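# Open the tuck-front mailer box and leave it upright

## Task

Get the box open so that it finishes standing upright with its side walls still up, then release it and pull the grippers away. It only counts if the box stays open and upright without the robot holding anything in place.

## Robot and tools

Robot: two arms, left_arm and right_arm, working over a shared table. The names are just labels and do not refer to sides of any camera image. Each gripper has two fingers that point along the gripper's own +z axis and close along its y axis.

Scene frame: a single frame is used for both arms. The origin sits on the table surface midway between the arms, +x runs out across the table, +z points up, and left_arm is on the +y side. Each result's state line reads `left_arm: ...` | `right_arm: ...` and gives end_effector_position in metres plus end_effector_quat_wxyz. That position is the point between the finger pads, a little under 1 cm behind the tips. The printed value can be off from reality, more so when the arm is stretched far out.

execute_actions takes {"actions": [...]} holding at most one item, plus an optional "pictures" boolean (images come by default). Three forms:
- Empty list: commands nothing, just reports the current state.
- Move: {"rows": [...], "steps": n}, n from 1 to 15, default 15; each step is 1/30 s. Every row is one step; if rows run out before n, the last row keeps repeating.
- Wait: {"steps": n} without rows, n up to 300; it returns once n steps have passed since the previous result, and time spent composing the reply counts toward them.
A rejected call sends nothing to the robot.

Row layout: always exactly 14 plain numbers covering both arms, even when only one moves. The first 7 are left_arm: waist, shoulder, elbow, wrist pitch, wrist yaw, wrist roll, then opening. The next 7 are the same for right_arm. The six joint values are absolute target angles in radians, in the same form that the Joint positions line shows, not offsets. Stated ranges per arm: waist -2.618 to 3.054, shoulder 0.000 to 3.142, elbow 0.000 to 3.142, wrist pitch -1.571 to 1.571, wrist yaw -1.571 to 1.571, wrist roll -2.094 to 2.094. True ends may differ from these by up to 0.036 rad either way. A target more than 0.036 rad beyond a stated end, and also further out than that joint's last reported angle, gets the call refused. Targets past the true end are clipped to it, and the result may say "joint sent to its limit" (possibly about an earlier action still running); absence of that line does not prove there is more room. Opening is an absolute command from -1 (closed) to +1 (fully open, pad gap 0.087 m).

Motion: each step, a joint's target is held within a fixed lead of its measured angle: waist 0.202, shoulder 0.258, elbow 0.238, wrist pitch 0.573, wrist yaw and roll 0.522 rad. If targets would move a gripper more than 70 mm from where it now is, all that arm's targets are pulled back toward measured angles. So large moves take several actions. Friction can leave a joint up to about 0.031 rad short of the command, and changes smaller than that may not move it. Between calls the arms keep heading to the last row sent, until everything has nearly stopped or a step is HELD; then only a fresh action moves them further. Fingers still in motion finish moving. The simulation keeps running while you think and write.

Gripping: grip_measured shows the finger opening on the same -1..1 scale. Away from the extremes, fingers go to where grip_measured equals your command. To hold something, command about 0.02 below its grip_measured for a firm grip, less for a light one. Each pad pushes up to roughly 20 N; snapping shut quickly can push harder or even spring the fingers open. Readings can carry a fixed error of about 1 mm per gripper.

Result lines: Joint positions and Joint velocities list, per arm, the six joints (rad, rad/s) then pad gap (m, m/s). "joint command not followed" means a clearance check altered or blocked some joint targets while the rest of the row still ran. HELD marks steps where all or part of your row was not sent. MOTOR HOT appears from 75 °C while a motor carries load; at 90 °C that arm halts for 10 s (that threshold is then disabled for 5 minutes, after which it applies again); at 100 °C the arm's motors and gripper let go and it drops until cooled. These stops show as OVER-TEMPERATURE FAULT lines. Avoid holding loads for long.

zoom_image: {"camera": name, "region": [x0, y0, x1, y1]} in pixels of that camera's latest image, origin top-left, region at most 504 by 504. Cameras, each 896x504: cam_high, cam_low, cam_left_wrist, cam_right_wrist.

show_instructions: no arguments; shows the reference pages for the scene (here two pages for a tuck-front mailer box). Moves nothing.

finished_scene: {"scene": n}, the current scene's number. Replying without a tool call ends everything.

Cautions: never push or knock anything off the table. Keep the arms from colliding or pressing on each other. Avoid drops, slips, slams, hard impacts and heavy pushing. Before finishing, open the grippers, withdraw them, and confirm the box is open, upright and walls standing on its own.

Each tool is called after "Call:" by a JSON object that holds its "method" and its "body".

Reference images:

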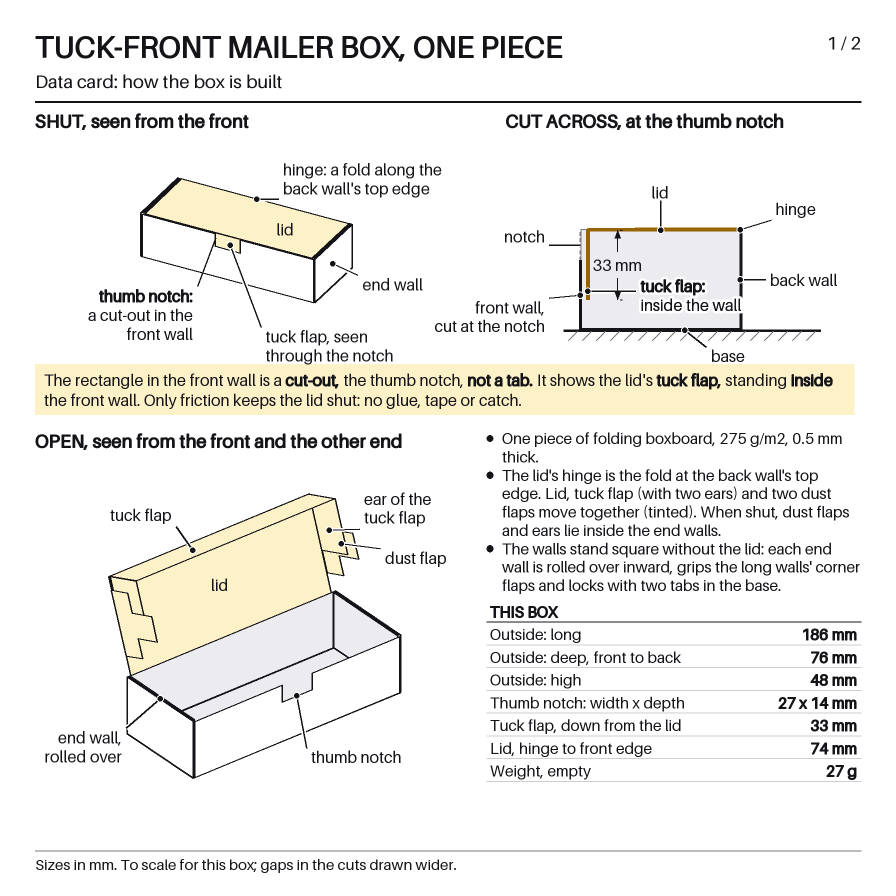

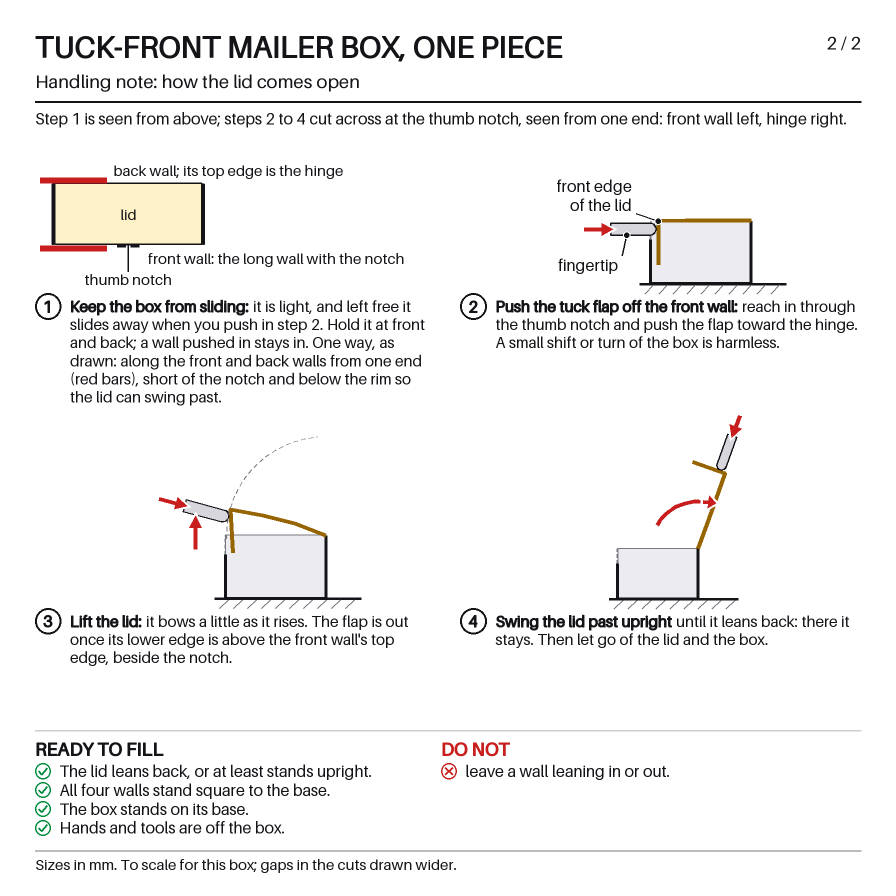

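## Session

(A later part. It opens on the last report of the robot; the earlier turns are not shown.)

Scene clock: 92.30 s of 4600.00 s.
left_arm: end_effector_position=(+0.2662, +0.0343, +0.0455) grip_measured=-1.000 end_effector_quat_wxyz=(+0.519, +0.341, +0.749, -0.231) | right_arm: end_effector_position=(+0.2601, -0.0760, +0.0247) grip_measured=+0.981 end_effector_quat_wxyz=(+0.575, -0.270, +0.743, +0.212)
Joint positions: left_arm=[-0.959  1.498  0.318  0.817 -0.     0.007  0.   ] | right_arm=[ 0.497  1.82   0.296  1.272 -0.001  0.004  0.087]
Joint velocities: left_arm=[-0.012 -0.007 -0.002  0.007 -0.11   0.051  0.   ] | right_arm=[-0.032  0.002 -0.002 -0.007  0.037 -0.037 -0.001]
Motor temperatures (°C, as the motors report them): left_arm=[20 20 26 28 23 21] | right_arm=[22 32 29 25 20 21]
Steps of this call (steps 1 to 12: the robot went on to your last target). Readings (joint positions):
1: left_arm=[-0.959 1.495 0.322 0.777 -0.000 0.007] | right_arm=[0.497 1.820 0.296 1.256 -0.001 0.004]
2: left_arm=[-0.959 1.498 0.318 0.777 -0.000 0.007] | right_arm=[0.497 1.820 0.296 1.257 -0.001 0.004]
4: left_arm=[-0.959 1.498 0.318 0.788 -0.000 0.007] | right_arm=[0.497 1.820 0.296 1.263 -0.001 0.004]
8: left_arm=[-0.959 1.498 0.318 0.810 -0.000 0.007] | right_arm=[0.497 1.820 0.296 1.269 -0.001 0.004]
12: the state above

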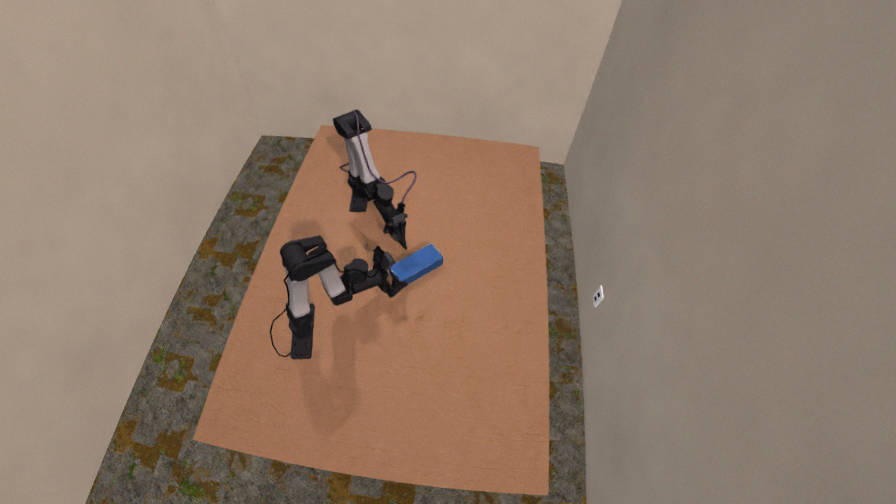

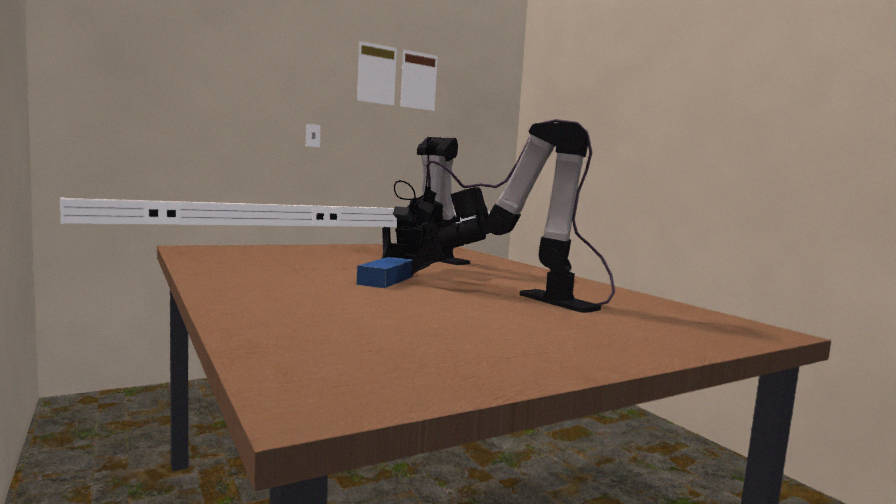

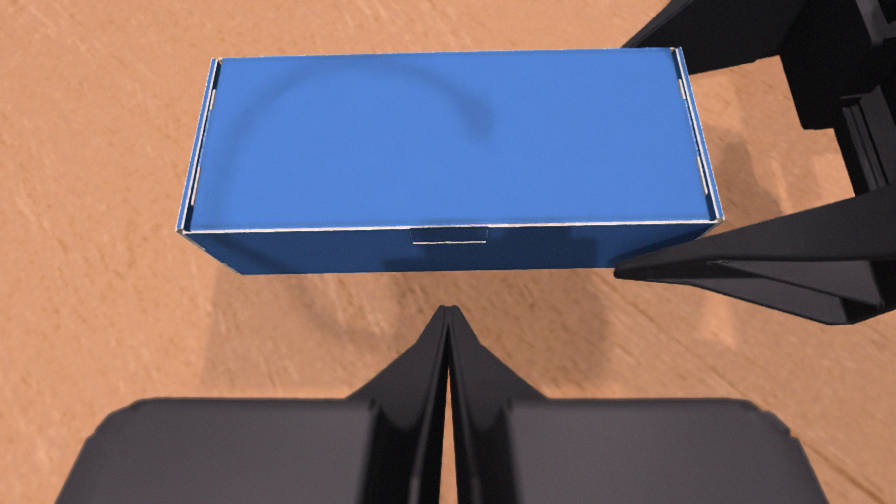

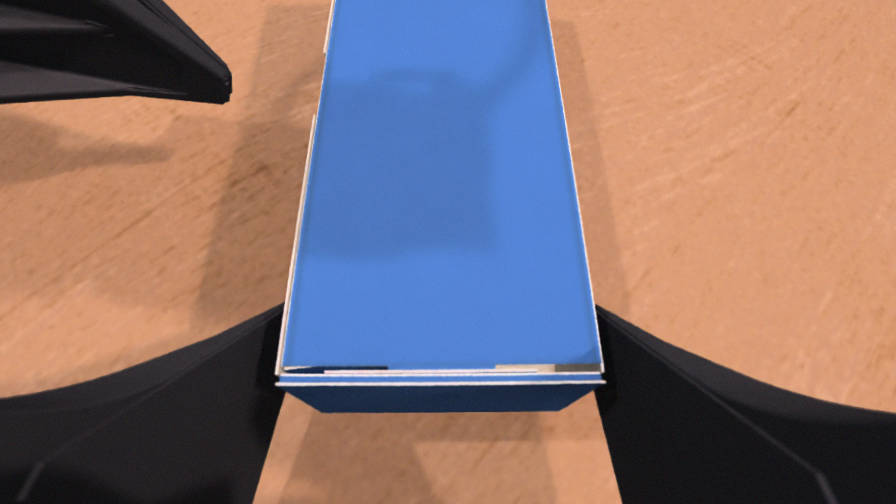

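Call:
{"method": "execute_actions", "body": {"actions": [{"rows": [[-0.959,1.498,0.318,0.824,0,0,-1, 0.497,1.845,0.29,1.284,0,0.01,0.95],[-0.959,1.498,0.318,0.824,0,0,-1, 0.497,1.855,0.29,1.284,0,0.01,0.91],[-0.959,1.498,0.318,0.824,0,0,-1, 0.497,1.855,0.29,1.284,0,0.01,0.87],[-0.959,1.498,0.318,0.824,0,0,-1, 0.497,1.855,0.29,1.284,0,0.01,0.84],[-0.959,1.498,0.318,0.824,0,0,-1, 0.497,1.855,0.29,1.284,0,0.01,0.81],[-0.959,1.498,0.318,0.824,0,0,-1, 0.497,1.855,0.29,1.284,0,0.01,0.79],[-0.959,1.498,0.318,0.824,0,0,-1, 0.497,1.855,0.29,1.284,0,0.01,0.775],[-0.959,1.498,0.318,0.824,0,0,-1, 0.497,1.855,0.29,1.284,0,0.01,0.76],[-0.959,1.498,0.318,0.824,0,0,-1, 0.497,1.855,0.29,1.284,0,0.01,0.75],[-0.959,1.498,0.318,0.824,0,0,-1, 0.497,1.855,0.29,1.284,0,0.01,0.742],[-0.959,1.498,0.318,0.824,0,0,-1, 0.497,1.855,0.29,1.284,0,0.01,0.735]], "steps": 15}], "pictures": false}}

Scene clock: 94.97 s of 4600.00 s.
left_arm: end_effector_position=(+0.2666, +0.0339, +0.0465) grip_measured=-1.000 end_effector_quat_wxyz=(+0.520, +0.340, +0.748, -0.232) | right_arm: end_effector_position=(+0.2593, -0.0767, +0.0194) grip_measured=+0.735 end_effector_quat_wxyz=(+0.570, -0.271, +0.747, +0.210)
Joint positions: left_arm=[-0.959  1.498  0.318  0.822 -0.     0.007  0.   ] | right_arm=[ 0.497  1.838  0.296  1.277 -0.001  0.004  0.076]
Joint velocities: left_arm=[-0.002  0.007  0.022 -0.007 -0.007 -0.037  0.   ] | right_arm=[-0.002  0.002  0.012 -0.037  0.037  0.007  0.   ]
Motor temperatures (°C, as the motors report them): left_arm=[20 20 26 28 23 21] | right_arm=[22 31 29 26 20 21]
Steps of this call (steps 1 to 30: the robot went on to your last target; steps 31 to 65: nothing new was sent; steps 66 to 80: all 15 steps of this action). Readings (joint positions):
66: left_arm=[-0.959 1.498 0.318 0.822 -0.000 0.007] | right_arm=[0.497 1.820 0.296 1.273 -0.001 0.004]
67: left_arm=[-0.959 1.498 0.318 0.822 -0.000 0.007] | right_arm=[0.497 1.823 0.296 1.275 -0.001 0.004]
69: left_arm=[-0.959 1.498 0.318 0.822 -0.000 0.007] | right_arm=[0.497 1.831 0.296 1.277 -0.001 0.004]
73: left_arm=[-0.959 1.498 0.318 0.822 -0.000 0.007] | right_arm=[0.497 1.838 0.296 1.277 -0.001 0.004]
80: the state above

Call:
{"method": "execute_actions", "body": {"actions": [{"rows": [[-0.959,1.515,0.345,0.824,0,0,-1, 0.497,1.85,0.29,1.284,0,0.01,0.73],[-0.959,1.528,0.355,0.824,0,0,-1, 0.497,1.85,0.29,1.284,0,0.01,0.727],[-0.959,1.541,0.366,0.824,0,0,-1, 0.497,1.85,0.29,1.284,0,0.01,0.724],[-0.959,1.554,0.376,0.824,0,0,-1, 0.497,1.85,0.29,1.284,0,0.01,0.721],[-0.959,1.567,0.387,0.824,0,0,-1, 0.497,1.85,0.29,1.284,0,0.01,0.718],[-0.959,1.58,0.397,0.824,0,0,-1, 0.497,1.85,0.29,1.284,0,0.01,0.715],[-0.959,1.593,0.408,0.824,0,0,-1, 0.497,1.85,0.29,1.284,0,0.01,0.715],[-0.959,1.606,0.418,0.824,0,0,-1, 0.497,1.85,0.29,1.284,0,0.01,0.715]], "steps": 15}]}}

Scene clock: 97.63 s of 4600.00 s.
left_arm: end_effector_position=(+0.2821, +0.0164, +0.0472) grip_measured=-1.000 end_effector_quat_wxyz=(+0.521, +0.340, +0.748, -0.232) | right_arm: end_effector_position=(+0.2593, -0.0767, +0.0194) grip_measured=+0.716 end_effector_quat_wxyz=(+0.570, -0.271, +0.747, +0.210)
Joint positions: left_arm=[-0.959  1.588  0.404  0.826 -0.     0.007  0.   ] | right_arm=[ 0.497  1.838  0.296  1.277 -0.001  0.004  0.075]
Joint velocities: left_arm=[-0.012 -0.017  0.007 -0.007 -0.022  0.007  0.   ] | right_arm=[-0.002 -0.012  0.012  0.007 -0.066 -0.022 -0.001]
Motor temperatures (°C, as the motors report them): left_arm=[20 20 26 28 23 21] | right_arm=[22 31 29 27 20 21]
Steps of this call (steps 1 to 15: the robot went on to your last target; steps 16 to 65: nothing new was sent; steps 66 to 80: all 15 steps of this action). Readings (joint positions):
66: left_arm=[-0.959 1.498 0.319 0.822 -0.000 0.007] | right_arm=[0.497 1.838 0.296 1.277 -0.001 0.004]
67: left_arm=[-0.959 1.500 0.323 0.822 -0.000 0.007] | right_arm=[0.497 1.838 0.296 1.277 -0.001 0.004]
69: left_arm=[-0.959 1.513 0.343 0.823 -0.000 0.007] | right_arm=[0.497 1.838 0.296 1.277 -0.001 0.004]
73: left_arm=[-0.959 1.562 0.389 0.826 -0.000 0.007] | right_arm=[0.497 1.838 0.296 1.277 -0.001 0.004]
80: the state above

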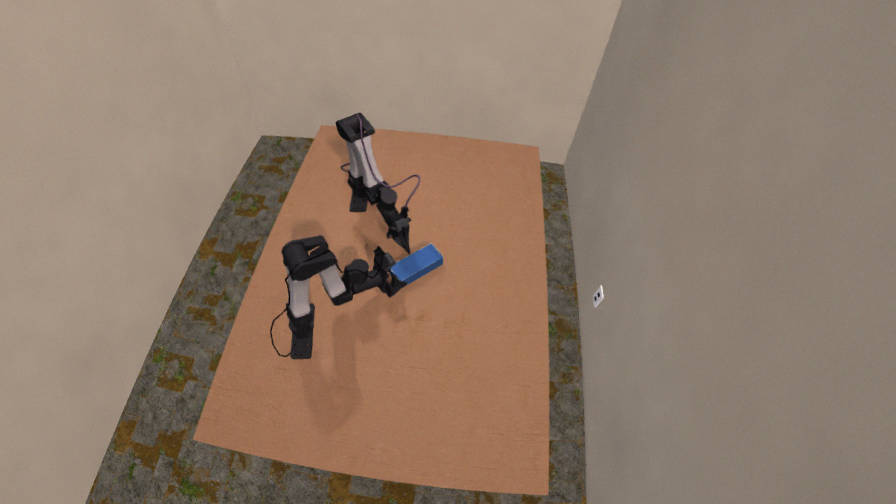

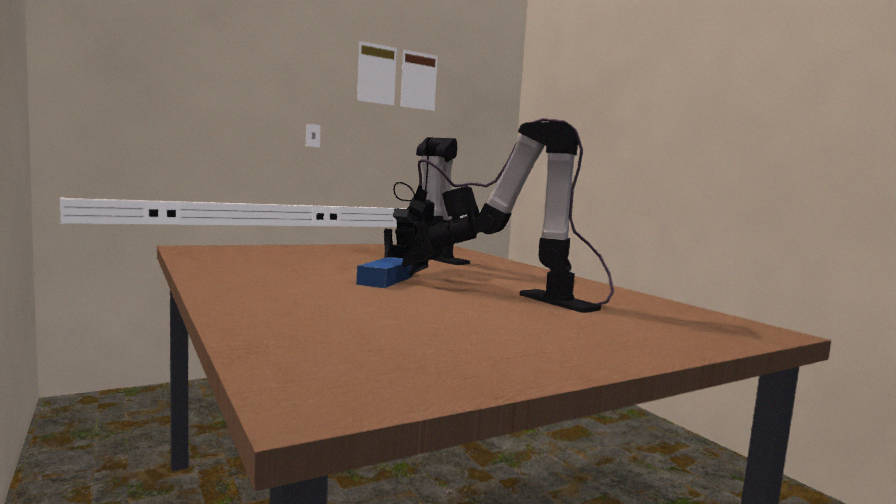

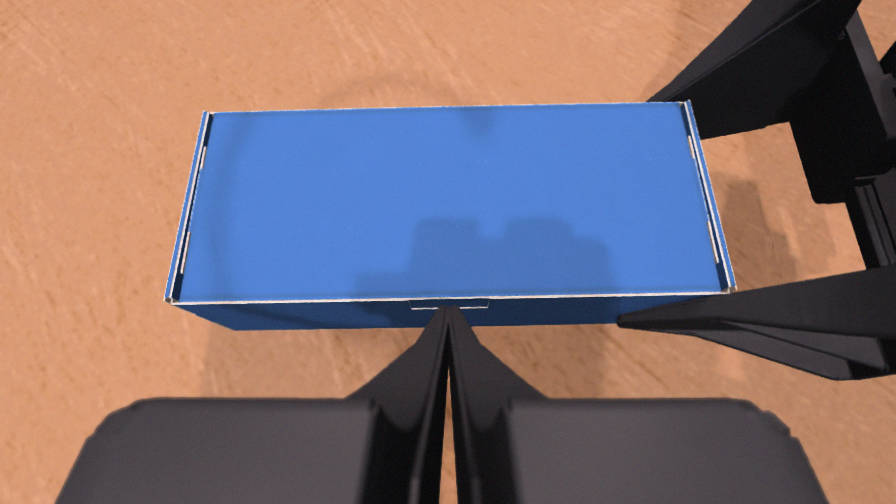

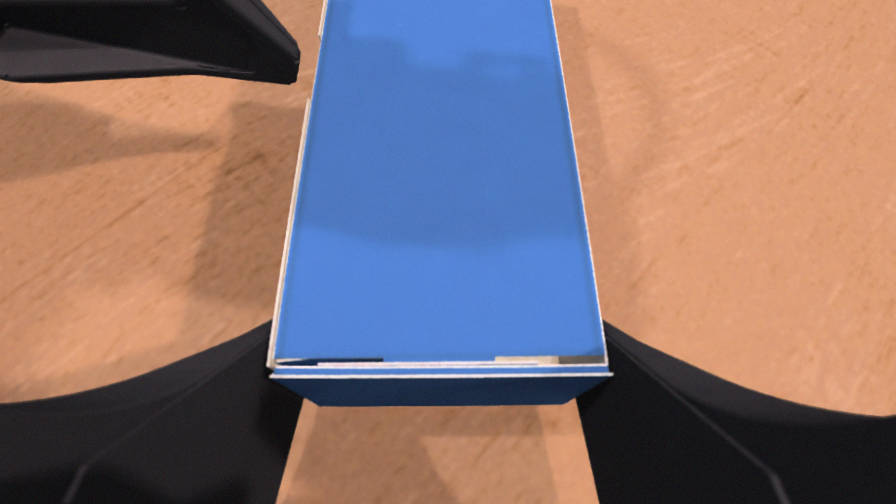

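Call:
{"method": "zoom_image", "body": {"camera": "cam_low", "region": [350, 235, 450, 295]}}

Call:
{"method": "zoom_image", "body": {"camera": "cam_right_wrist", "region": [180, 0, 380, 140]}}

Region (350, 235, 450, 295) of cam_low's 896x504 image, scaled by 5.040, with more detail than that image has; it fills the top 302 rows of this view, and the rest is white.

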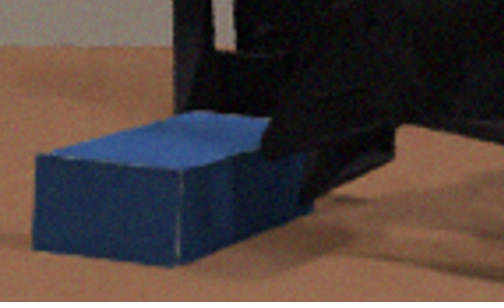

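Region (180, 0, 380, 140) of cam_right_wrist's 896x504 image, scaled by 2.520, with more detail than that image has; it fills the top 353 rows of this view, and the rest is white.

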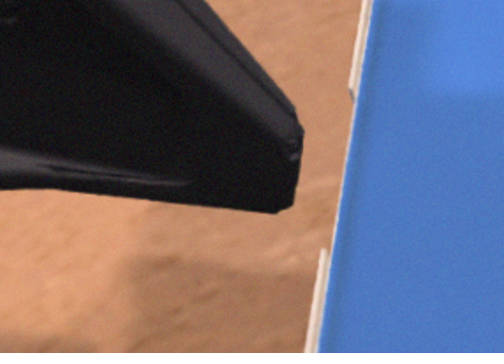

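Call:
{"method": "execute_actions", "body": {"actions": [{"rows": [[-0.959,1.612,0.418,0.824,0,0,-1, 0.497,1.85,0.29,1.284,0,0.01,0.711],[-0.959,1.62,0.418,0.824,0,0,-1, 0.497,1.85,0.29,1.284,0,0.01,0.707],[-0.959,1.62,0.418,0.824,0,0,-1, 0.497,1.85,0.29,1.284,0,0.01,0.703]], "steps": 12}], "pictures": false}}

Scene clock: 100.60 s of 4600.00 s.
left_arm: end_effector_position=(+0.2816, +0.0169, +0.0428) grip_measured=-1.000 end_effector_quat_wxyz=(+0.517, +0.341, +0.751, -0.230) | right_arm: end_effector_position=(+0.2593, -0.0767, +0.0194) grip_measured=+0.705 end_effector_quat_wxyz=(+0.570, -0.271, +0.747, +0.210)
Joint positions: left_arm=[-0.959  1.6    0.404  0.828 -0.     0.007  0.   ] | right_arm=[ 0.497  1.838  0.296  1.277 -0.001  0.004  0.075]
Joint velocities: left_arm=[ 0.002 -0.007 -0.012 -0.037  0.051  0.037  0.   ] | right_arm=[-0.002  0.002 -0.002  0.022  0.007  0.007  0.001]
Motor temperatures (°C, as the motors report them): left_arm=[20 20 26 28 23 21] | right_arm=[22 31 29 27 20 21]
Steps of this call (steps 1 to 15: the robot went on to your last target; steps 16 to 77: nothing new was sent; steps 78 to 89: all 12 steps of this action). Readings (joint positions):
78: left_arm=[-0.959 1.588 0.404 0.826 -0.000 0.007] | right_arm=[0.497 1.838 0.296 1.277 -0.001 0.004]
79: left_arm=[-0.959 1.589 0.404 0.827 -0.000 0.007] | right_arm=[0.497 1.838 0.296 1.277 -0.001 0.004]
81: left_arm=[-0.959 1.595 0.404 0.828 -0.000 0.007] | right_arm=[0.497 1.838 0.296 1.277 -0.001 0.004]
85: left_arm=[-0.959 1.600 0.404 0.828 -0.000 0.007] | right_arm=[0.497 1.838 0.296 1.277 -0.001 0.004]
89: the state above

Call:
{"method": "execute_actions", "body": {"actions": [{"rows": [[-0.959,1.626,0.423,0.824,0,0,-1, 0.497,1.85,0.29,1.284,0,0.01,0.703],[-0.959,1.631,0.428,0.824,0,0,-1, 0.497,1.85,0.29,1.284,0,0.01,0.703],[-0.959,1.636,0.433,0.824,0,0,-1, 0.497,1.85,0.29,1.284,0,0.01,0.703],[-0.959,1.642,0.438,0.824,0,0,-1, 0.497,1.85,0.29,1.284,0,0.01,0.703],[-0.959,1.647,0.443,0.824,0,0,-1, 0.497,1.85,0.29,1.284,0,0.01,0.703],[-0.959,1.652,0.448,0.824,0,0,-1, 0.497,1.85,0.29,1.284,0,0.01,0.703],[-0.959,1.657,0.453,0.824,0,0,-1, 0.497,1.85,0.29,1.284,0,0.01,0.703]], "steps": 15}]}}

Call:
{"method": "zoom_image", "body": {"camera": "cam_low", "region": [350, 235, 450, 295]}}

Scene clock: 102.97 s of 4600.00 s.
left_arm: end_effector_position=(+0.2869, +0.0111, +0.0409) grip_measured=-1.000 end_effector_quat_wxyz=(+0.515, +0.341, +0.752, -0.229) | right_arm: end_effector_position=(+0.2603, -0.0779, +0.0194) grip_measured=+0.705 end_effector_quat_wxyz=(+0.571, -0.268, +0.748, +0.207)
Joint positions: left_arm=[-0.959  1.635  0.435  0.828 -0.001  0.007  0.   ] | right_arm=[0.497 1.838 0.296 1.277 0.009 0.006 0.075]
Joint velocities: left_arm=[-0.002 -0.002 -0.002 -0.022 -0.037 -0.022  0.   ] | right_arm=[-0.012 -0.002  0.012 -0.037 -0.022  0.007  0.001]
Motor temperatures (°C, as the motors report them): left_arm=[20 20 26 28 23 21] | right_arm=[22 30 29 28 20 21]
Steps of this call (steps 1 to 15: the robot went on to your last target; steps 16 to 56: nothing new was sent; steps 57 to 71: all 15 steps of this action). Readings (joint positions):
57: left_arm=[-0.959 1.600 0.404 0.828 -0.000 0.007] | right_arm=[0.497 1.838 0.296 1.277 -0.001 0.004]
58: left_arm=[-0.959 1.601 0.406 0.828 -0.000 0.007] | right_arm=[0.497 1.838 0.296 1.277 -0.001 0.004]
60: left_arm=[-0.959 1.610 0.414 0.828 -0.000 0.007] | right_arm=[0.497 1.838 0.296 1.277 -0.001 0.004]
64: left_arm=[-0.959 1.631 0.433 0.828 -0.001 0.007] | right_arm=[0.497 1.838 0.296 1.277 0.006 0.005]
71: the state above

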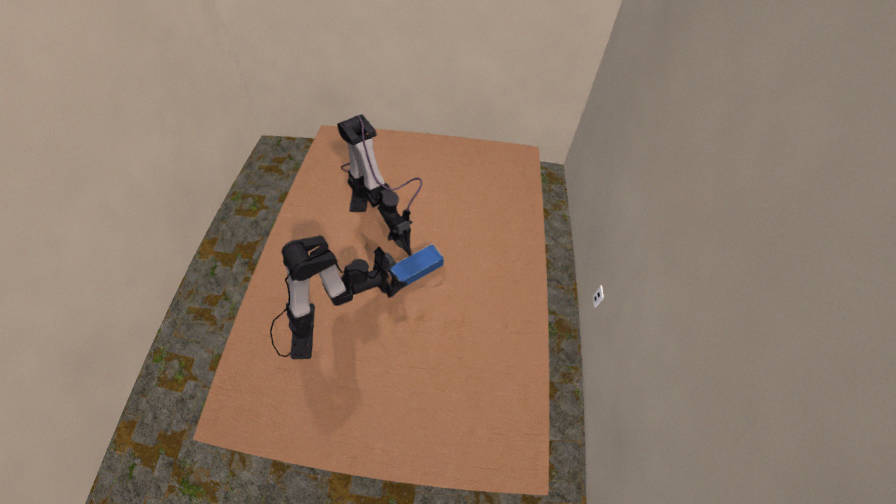

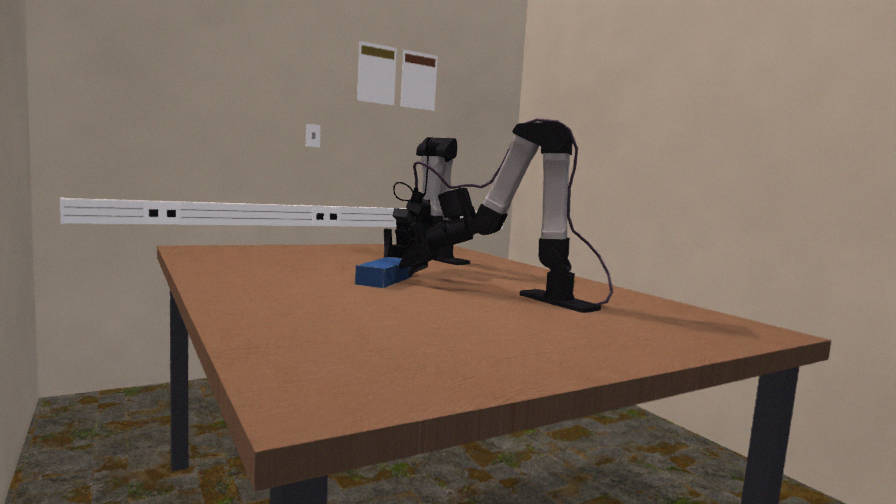

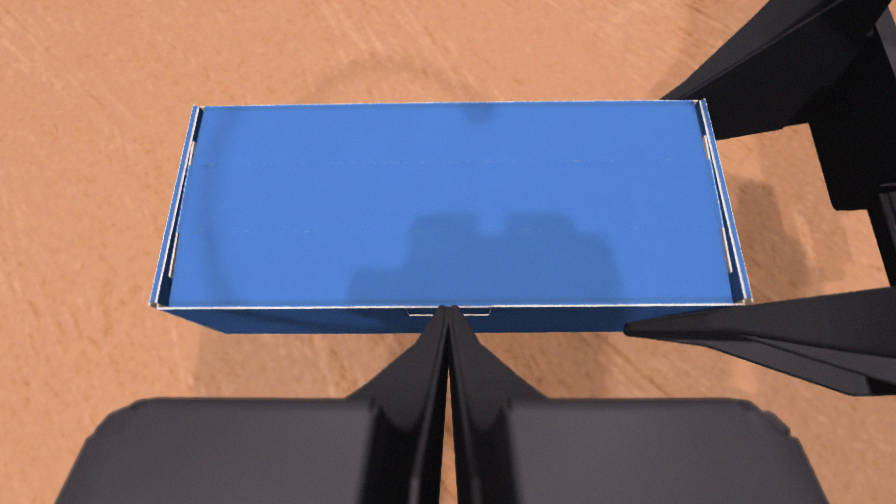

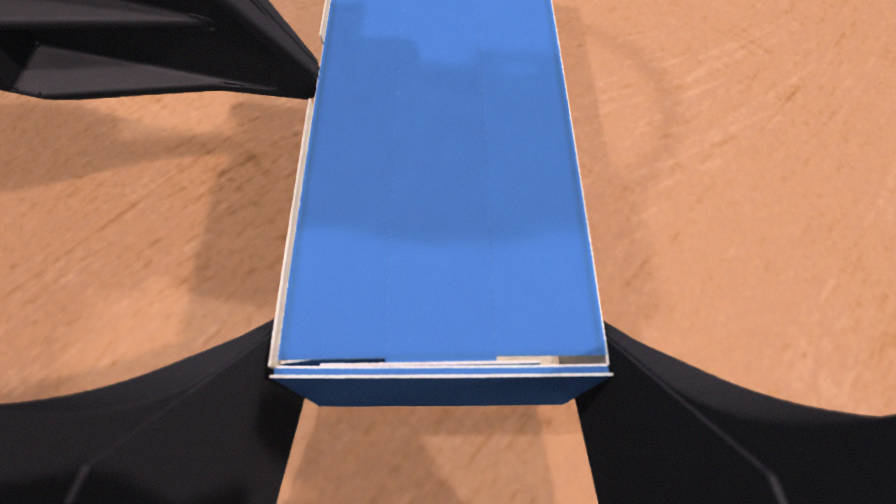

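Region (350, 235, 450, 295) of cam_low's 896x504 image, scaled by 5.040, with more detail than that image has; it fills the top 302 rows of this view, and the rest is white.

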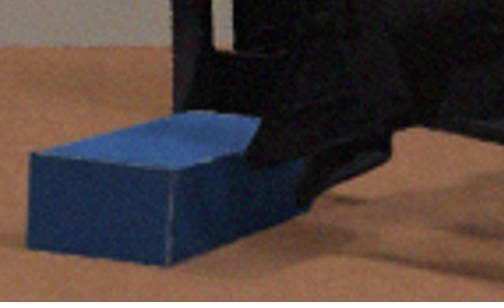

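Call:
{"method": "execute_actions", "body": {"actions": [{"rows": [[-0.959,1.64,0.456,0.83,0,0,-1, 0.497,1.85,0.29,1.284,-0.01,0.01,0.7],[-0.959,1.63,0.459,0.83,0,0,-1, 0.497,1.85,0.29,1.284,-0.02,0.01,0.7],[-0.959,1.62,0.462,0.83,0,0,-1, 0.497,1.85,0.29,1.284,-0.03,0.01,0.7],[-0.959,1.614,0.465,0.83,0,0,-1, 0.497,1.85,0.29,1.284,-0.03,0.01,0.7],[-0.959,1.61,0.465,0.83,0,0,-1, 0.497,1.85,0.29,1.284,-0.03,0.01,0.7],[-0.959,1.606,0.465,0.83,0,0,-1, 0.497,1.85,0.29,1.284,-0.03,0.01,0.7],[-0.959,1.602,0.465,0.83,0,0,-1, 0.497,1.85,0.29,1.284,-0.03,0.01,0.7],[-0.959,1.598,0.465,0.83,0,0,-1, 0.497,1.85,0.29,1.284,-0.03,0.01,0.7],[-0.959,1.594,0.465,0.83,0,0,-1, 0.497,1.85,0.29,1.284,-0.03,0.01,0.7]], "steps": 15}]}}

Call:
{"method": "zoom_image", "body": {"camera": "cam_low", "region": [350, 235, 450, 295]}}

Scene clock: 105.37 s of 4600.00 s.
left_arm: end_effector_position=(+0.2907, +0.0070, +0.0553) grip_measured=-1.000 end_effector_quat_wxyz=(+0.529, +0.337, +0.743, -0.235) | right_arm: end_effector_position=(+0.2601, -0.0776, +0.0194) grip_measured=+0.702 end_effector_quat_wxyz=(+0.571, -0.269, +0.747, +0.209)
Joint positions: left_arm=[-0.959  1.607  0.449  0.822 -0.002  0.007  0.   ] | right_arm=[0.495 1.838 0.296 1.277 0.003 0.006 0.074]
Joint velocities: left_arm=[-0.007 -0.002  0.032  0.022 -0.007  0.037  0.   ] | right_arm=[-0.002  0.012  0.002 -0.022 -0.125  0.022 -0.001]
Motor temperatures (°C, as the motors report them): left_arm=[20 20 26 28 23 21] | right_arm=[22 30 28 28 20 21]
Steps of this call (steps 1 to 15: the robot went on to your last target; steps 16 to 57: nothing new was sent; steps 58 to 72: all 15 steps of this action). Readings (joint positions):
58: left_arm=[-0.959 1.635 0.435 0.828 -0.001 0.007] | right_arm=[0.497 1.838 0.296 1.277 0.009 0.006]
59: left_arm=[-0.959 1.635 0.435 0.828 -0.001 0.007] | right_arm=[0.497 1.838 0.296 1.277 0.009 0.006]
61: left_arm=[-0.959 1.635 0.439 0.826 -0.002 0.007] | right_arm=[0.497 1.838 0.296 1.277 0.009 0.006]
65: left_arm=[-0.959 1.622 0.442 0.819 -0.002 0.007] | right_arm=[0.495 1.838 0.296 1.277 0.009 0.006]
72: the state above

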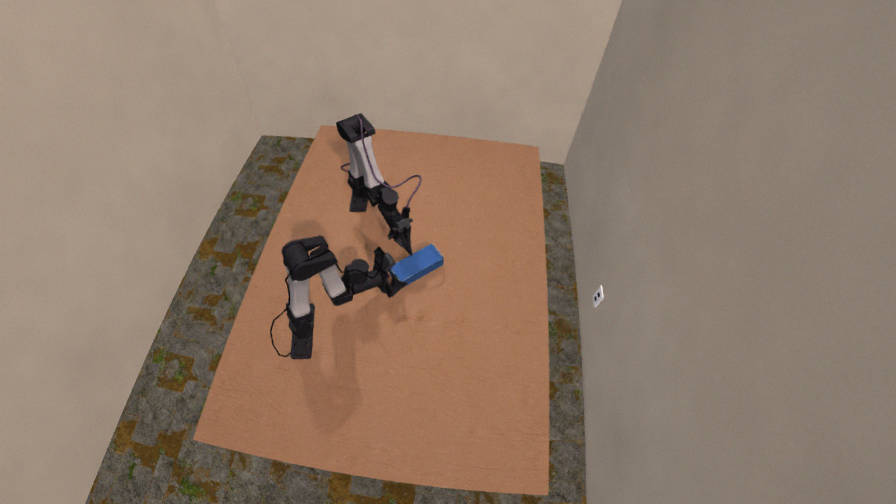

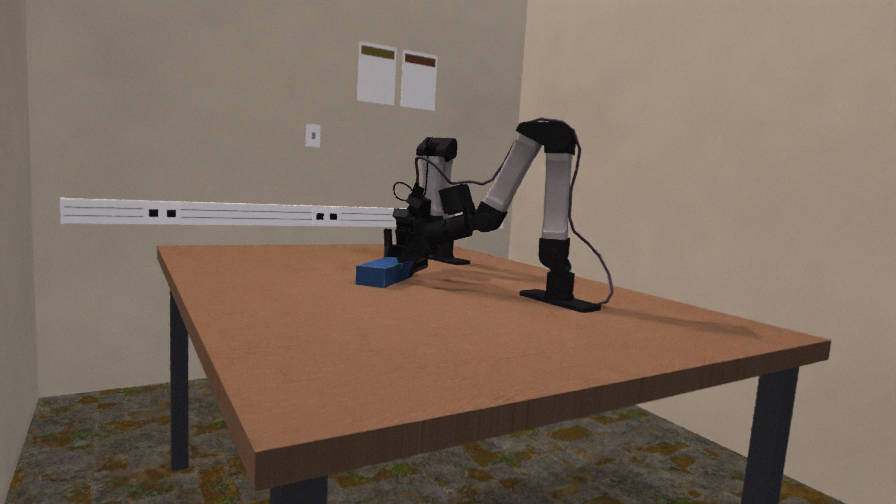

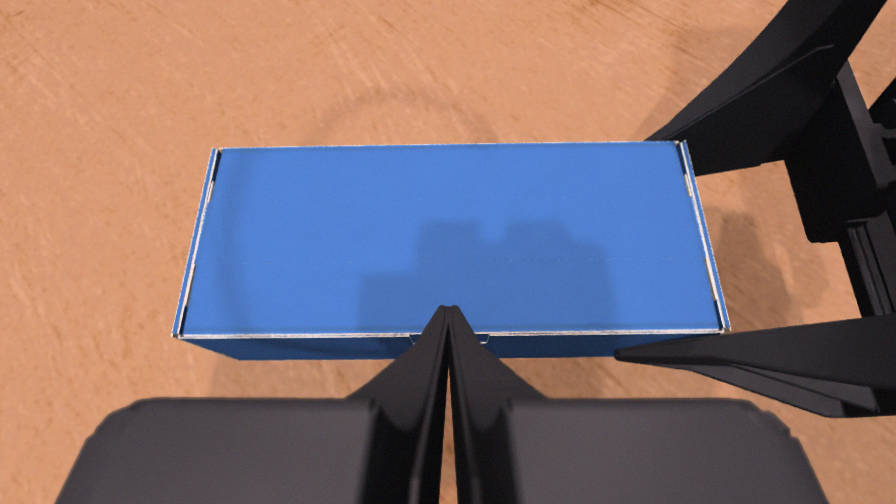

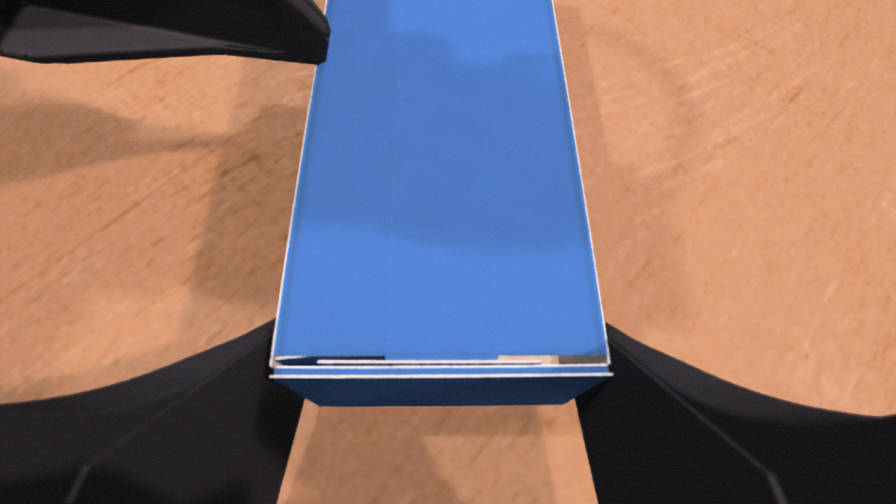

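Region (350, 235, 450, 295) of cam_low's 896x504 image, scaled by 5.040, with more detail than that image has; it fills the top 302 rows of this view, and the rest is white.

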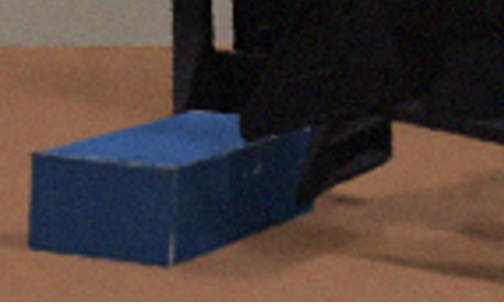

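Call:
{"method": "execute_actions", "body": {"actions": [{"rows": [[-0.959,1.585,0.43,0.83,0,0,-1, 0.497,1.85,0.29,1.284,0.0,0.01,0.7],[-0.959,1.573,0.418,0.83,0,0,-1, 0.497,1.85,0.29,1.284,0.005,0.01,0.7],[-0.959,1.561,0.405,0.83,0,0,-1, 0.497,1.85,0.29,1.284,0.005,0.01,0.7],[-0.959,1.549,0.392,0.83,0,0,-1, 0.497,1.85,0.29,1.284,0.005,0.01,0.7],[-0.959,1.54,0.378,0.83,0,0,-1, 0.497,1.85,0.29,1.284,0.005,0.01,0.7],[-0.959,1.54,0.364,0.83,0,0,-1, 0.497,1.85,0.29,1.284,0.005,0.01,0.7],[-0.959,1.55,0.364,0.83,0,0,-1, 0.497,1.85,0.29,1.284,0.005,0.01,0.7],[-0.959,1.565,0.364,0.83,0,0,-1, 0.497,1.85,0.29,1.284,0.005,0.01,0.7],[-0.959,1.58,0.364,0.83,0,0,-1, 0.497,1.85,0.29,1.284,0.005,0.01,0.7],[-0.959,1.59,0.364,0.83,0,0,-1, 0.497,1.85,0.29,1.284,0.005,0.01,0.7],[-0.959,1.598,0.364,0.83,0,0,-1, 0.497,1.85,0.29,1.284,0.005,0.01,0.7]], "steps": 15}], "pictures": false}}

Call:
{"method": "execute_actions", "body": {"actions": [{"steps": 6}]}}

Call:
{"method": "zoom_image", "body": {"camera": "cam_low", "region": [370, 245, 430, 285]}}

Scene clock: 111.70 s of 4600.00 s.
left_arm: end_effector_position=(+0.2786, +0.0207, +0.0441) grip_measured=-1.000 end_effector_quat_wxyz=(+0.519, +0.340, +0.749, -0.231) | right_arm: end_effector_position=(+0.2586, -0.0758, +0.0196) grip_measured=+0.702 end_effector_quat_wxyz=(+0.569, -0.272, +0.746, +0.214)
Joint positions: left_arm=[-0.959  1.58   0.383  0.834 -0.002  0.007  0.   ] | right_arm=[ 0.495  1.838  0.296  1.278 -0.01   0.006  0.074]
Joint velocities: left_arm=[-0.002  0.007 -0.007  0.022  0.022  0.007  0.   ] | right_arm=[-0.012 -0.002 -0.012 -0.037 -0.051  0.051 -0.001]
Motor temperatures (°C, as the motors report them): left_arm=[20 21 26 29 23 21] | right_arm=[22 30 28 29 20 21]
Steps of this call (steps 1 to 30: the robot went on to your last target; steps 31 to 90: nothing new was sent; then 2.83 s passed at rest; steps 91 to 105: all 15 steps of this action). Readings (joint positions):
91: left_arm=[-0.959 1.607 0.452 0.828 -0.002 0.007] | right_arm=[0.495 1.838 0.296 1.278 -0.013 0.006]
92: left_arm=[-0.959 1.604 0.450 0.828 -0.002 0.007] | right_arm=[0.495 1.838 0.296 1.278 -0.013 0.006]
94: left_arm=[-0.959 1.586 0.433 0.828 -0.002 0.007] | right_arm=[0.495 1.838 0.296 1.278 -0.011 0.006]
98: left_arm=[-0.959 1.554 0.390 0.834 -0.002 0.007] | right_arm=[0.495 1.838 0.296 1.278 -0.010 0.006]
105: the state above

Scene clock: 111.90 s of 4600.00 s.
left_arm: end_effector_position=(+0.2786, +0.0207, +0.0441) grip_measured=-1.000 end_effector_quat_wxyz=(+0.519, +0.340, +0.749, -0.231) | right_arm: end_effector_position=(+0.2587, -0.0759, +0.0196) grip_measured=+0.702 end_effector_quat_wxyz=(+0.569, -0.272, +0.746, +0.213)
Joint positions: left_arm=[-0.959  1.58   0.383  0.834 -0.002  0.007  0.   ] | right_arm=[ 0.495  1.838  0.296  1.278 -0.009  0.006  0.074]
Joint velocities: left_arm=[-0.012  0.007 -0.022  0.095 -0.022  0.051  0.   ] | right_arm=[-0.002 -0.017  0.002  0.022 -0.037  0.037 -0.001]
Motor temperatures (°C, as the motors report them): left_arm=[20 21 26 29 23 21] | right_arm=[22 30 28 29 20 21]
Steps of this call (steps 1 to 6: the robot went on to your last target). Readings (joint positions):
1: left_arm=[-0.959 1.580 0.383 0.834 -0.002 0.007] | right_arm=[0.495 1.838 0.296 1.278 -0.010 0.006]
2: left_arm=[-0.959 1.580 0.383 0.834 -0.002 0.007] | right_arm=[0.495 1.838 0.296 1.278 -0.009 0.006]
4: left_arm=[-0.959 1.580 0.383 0.834 -0.002 0.007] | right_arm=[0.495 1.838 0.296 1.278 -0.009 0.006]
6: the state above

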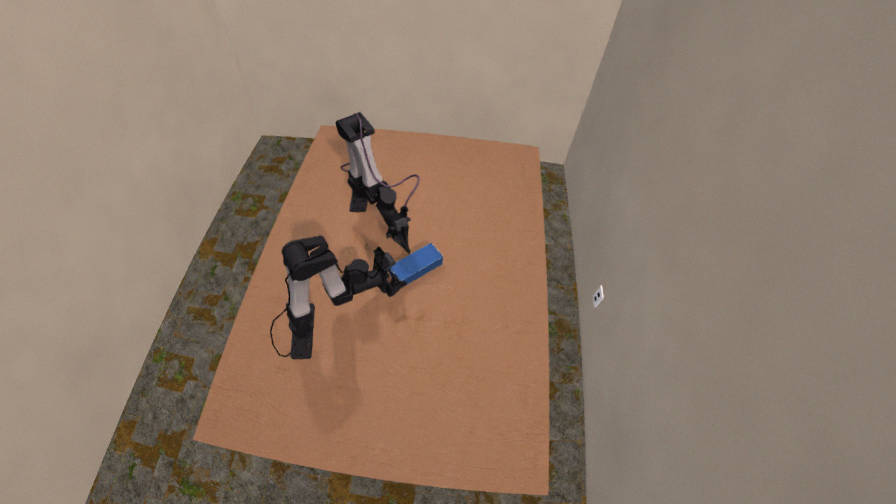

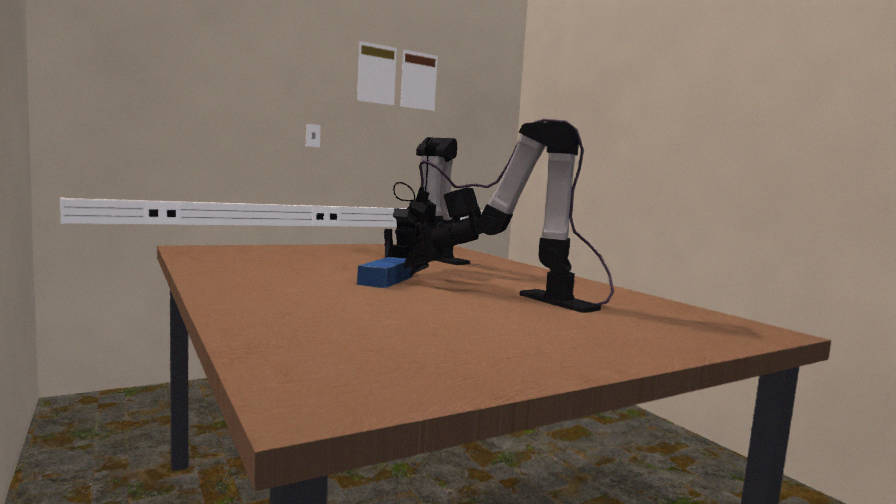

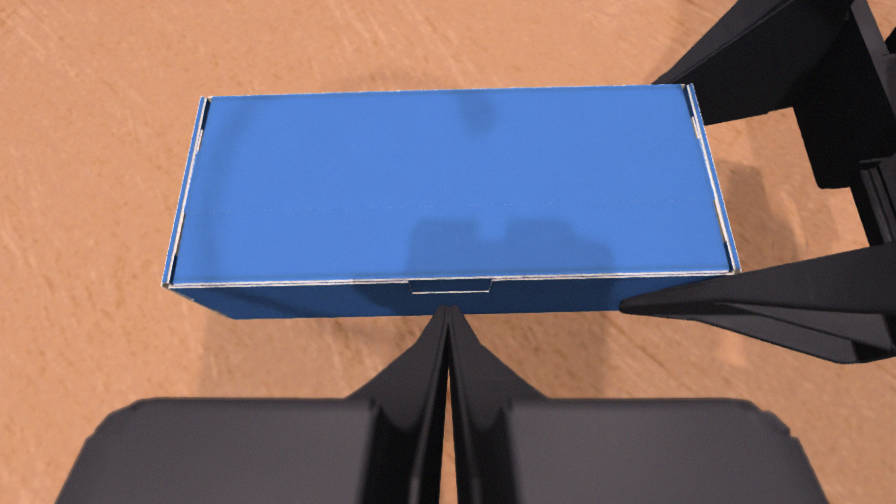

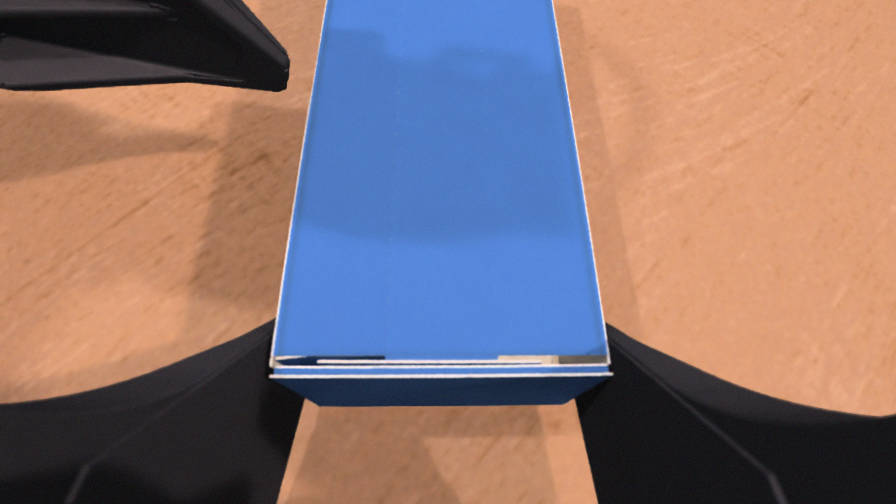

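Region (370, 245, 430, 285) of cam_low's 896x504 image, scaled by 8.400, with more detail than that image has.

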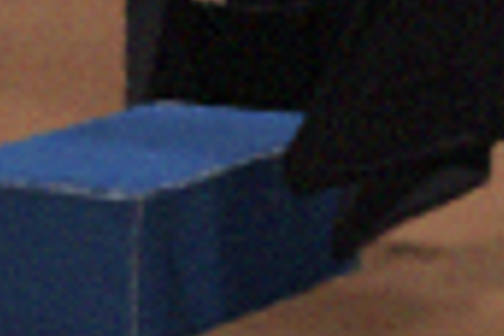

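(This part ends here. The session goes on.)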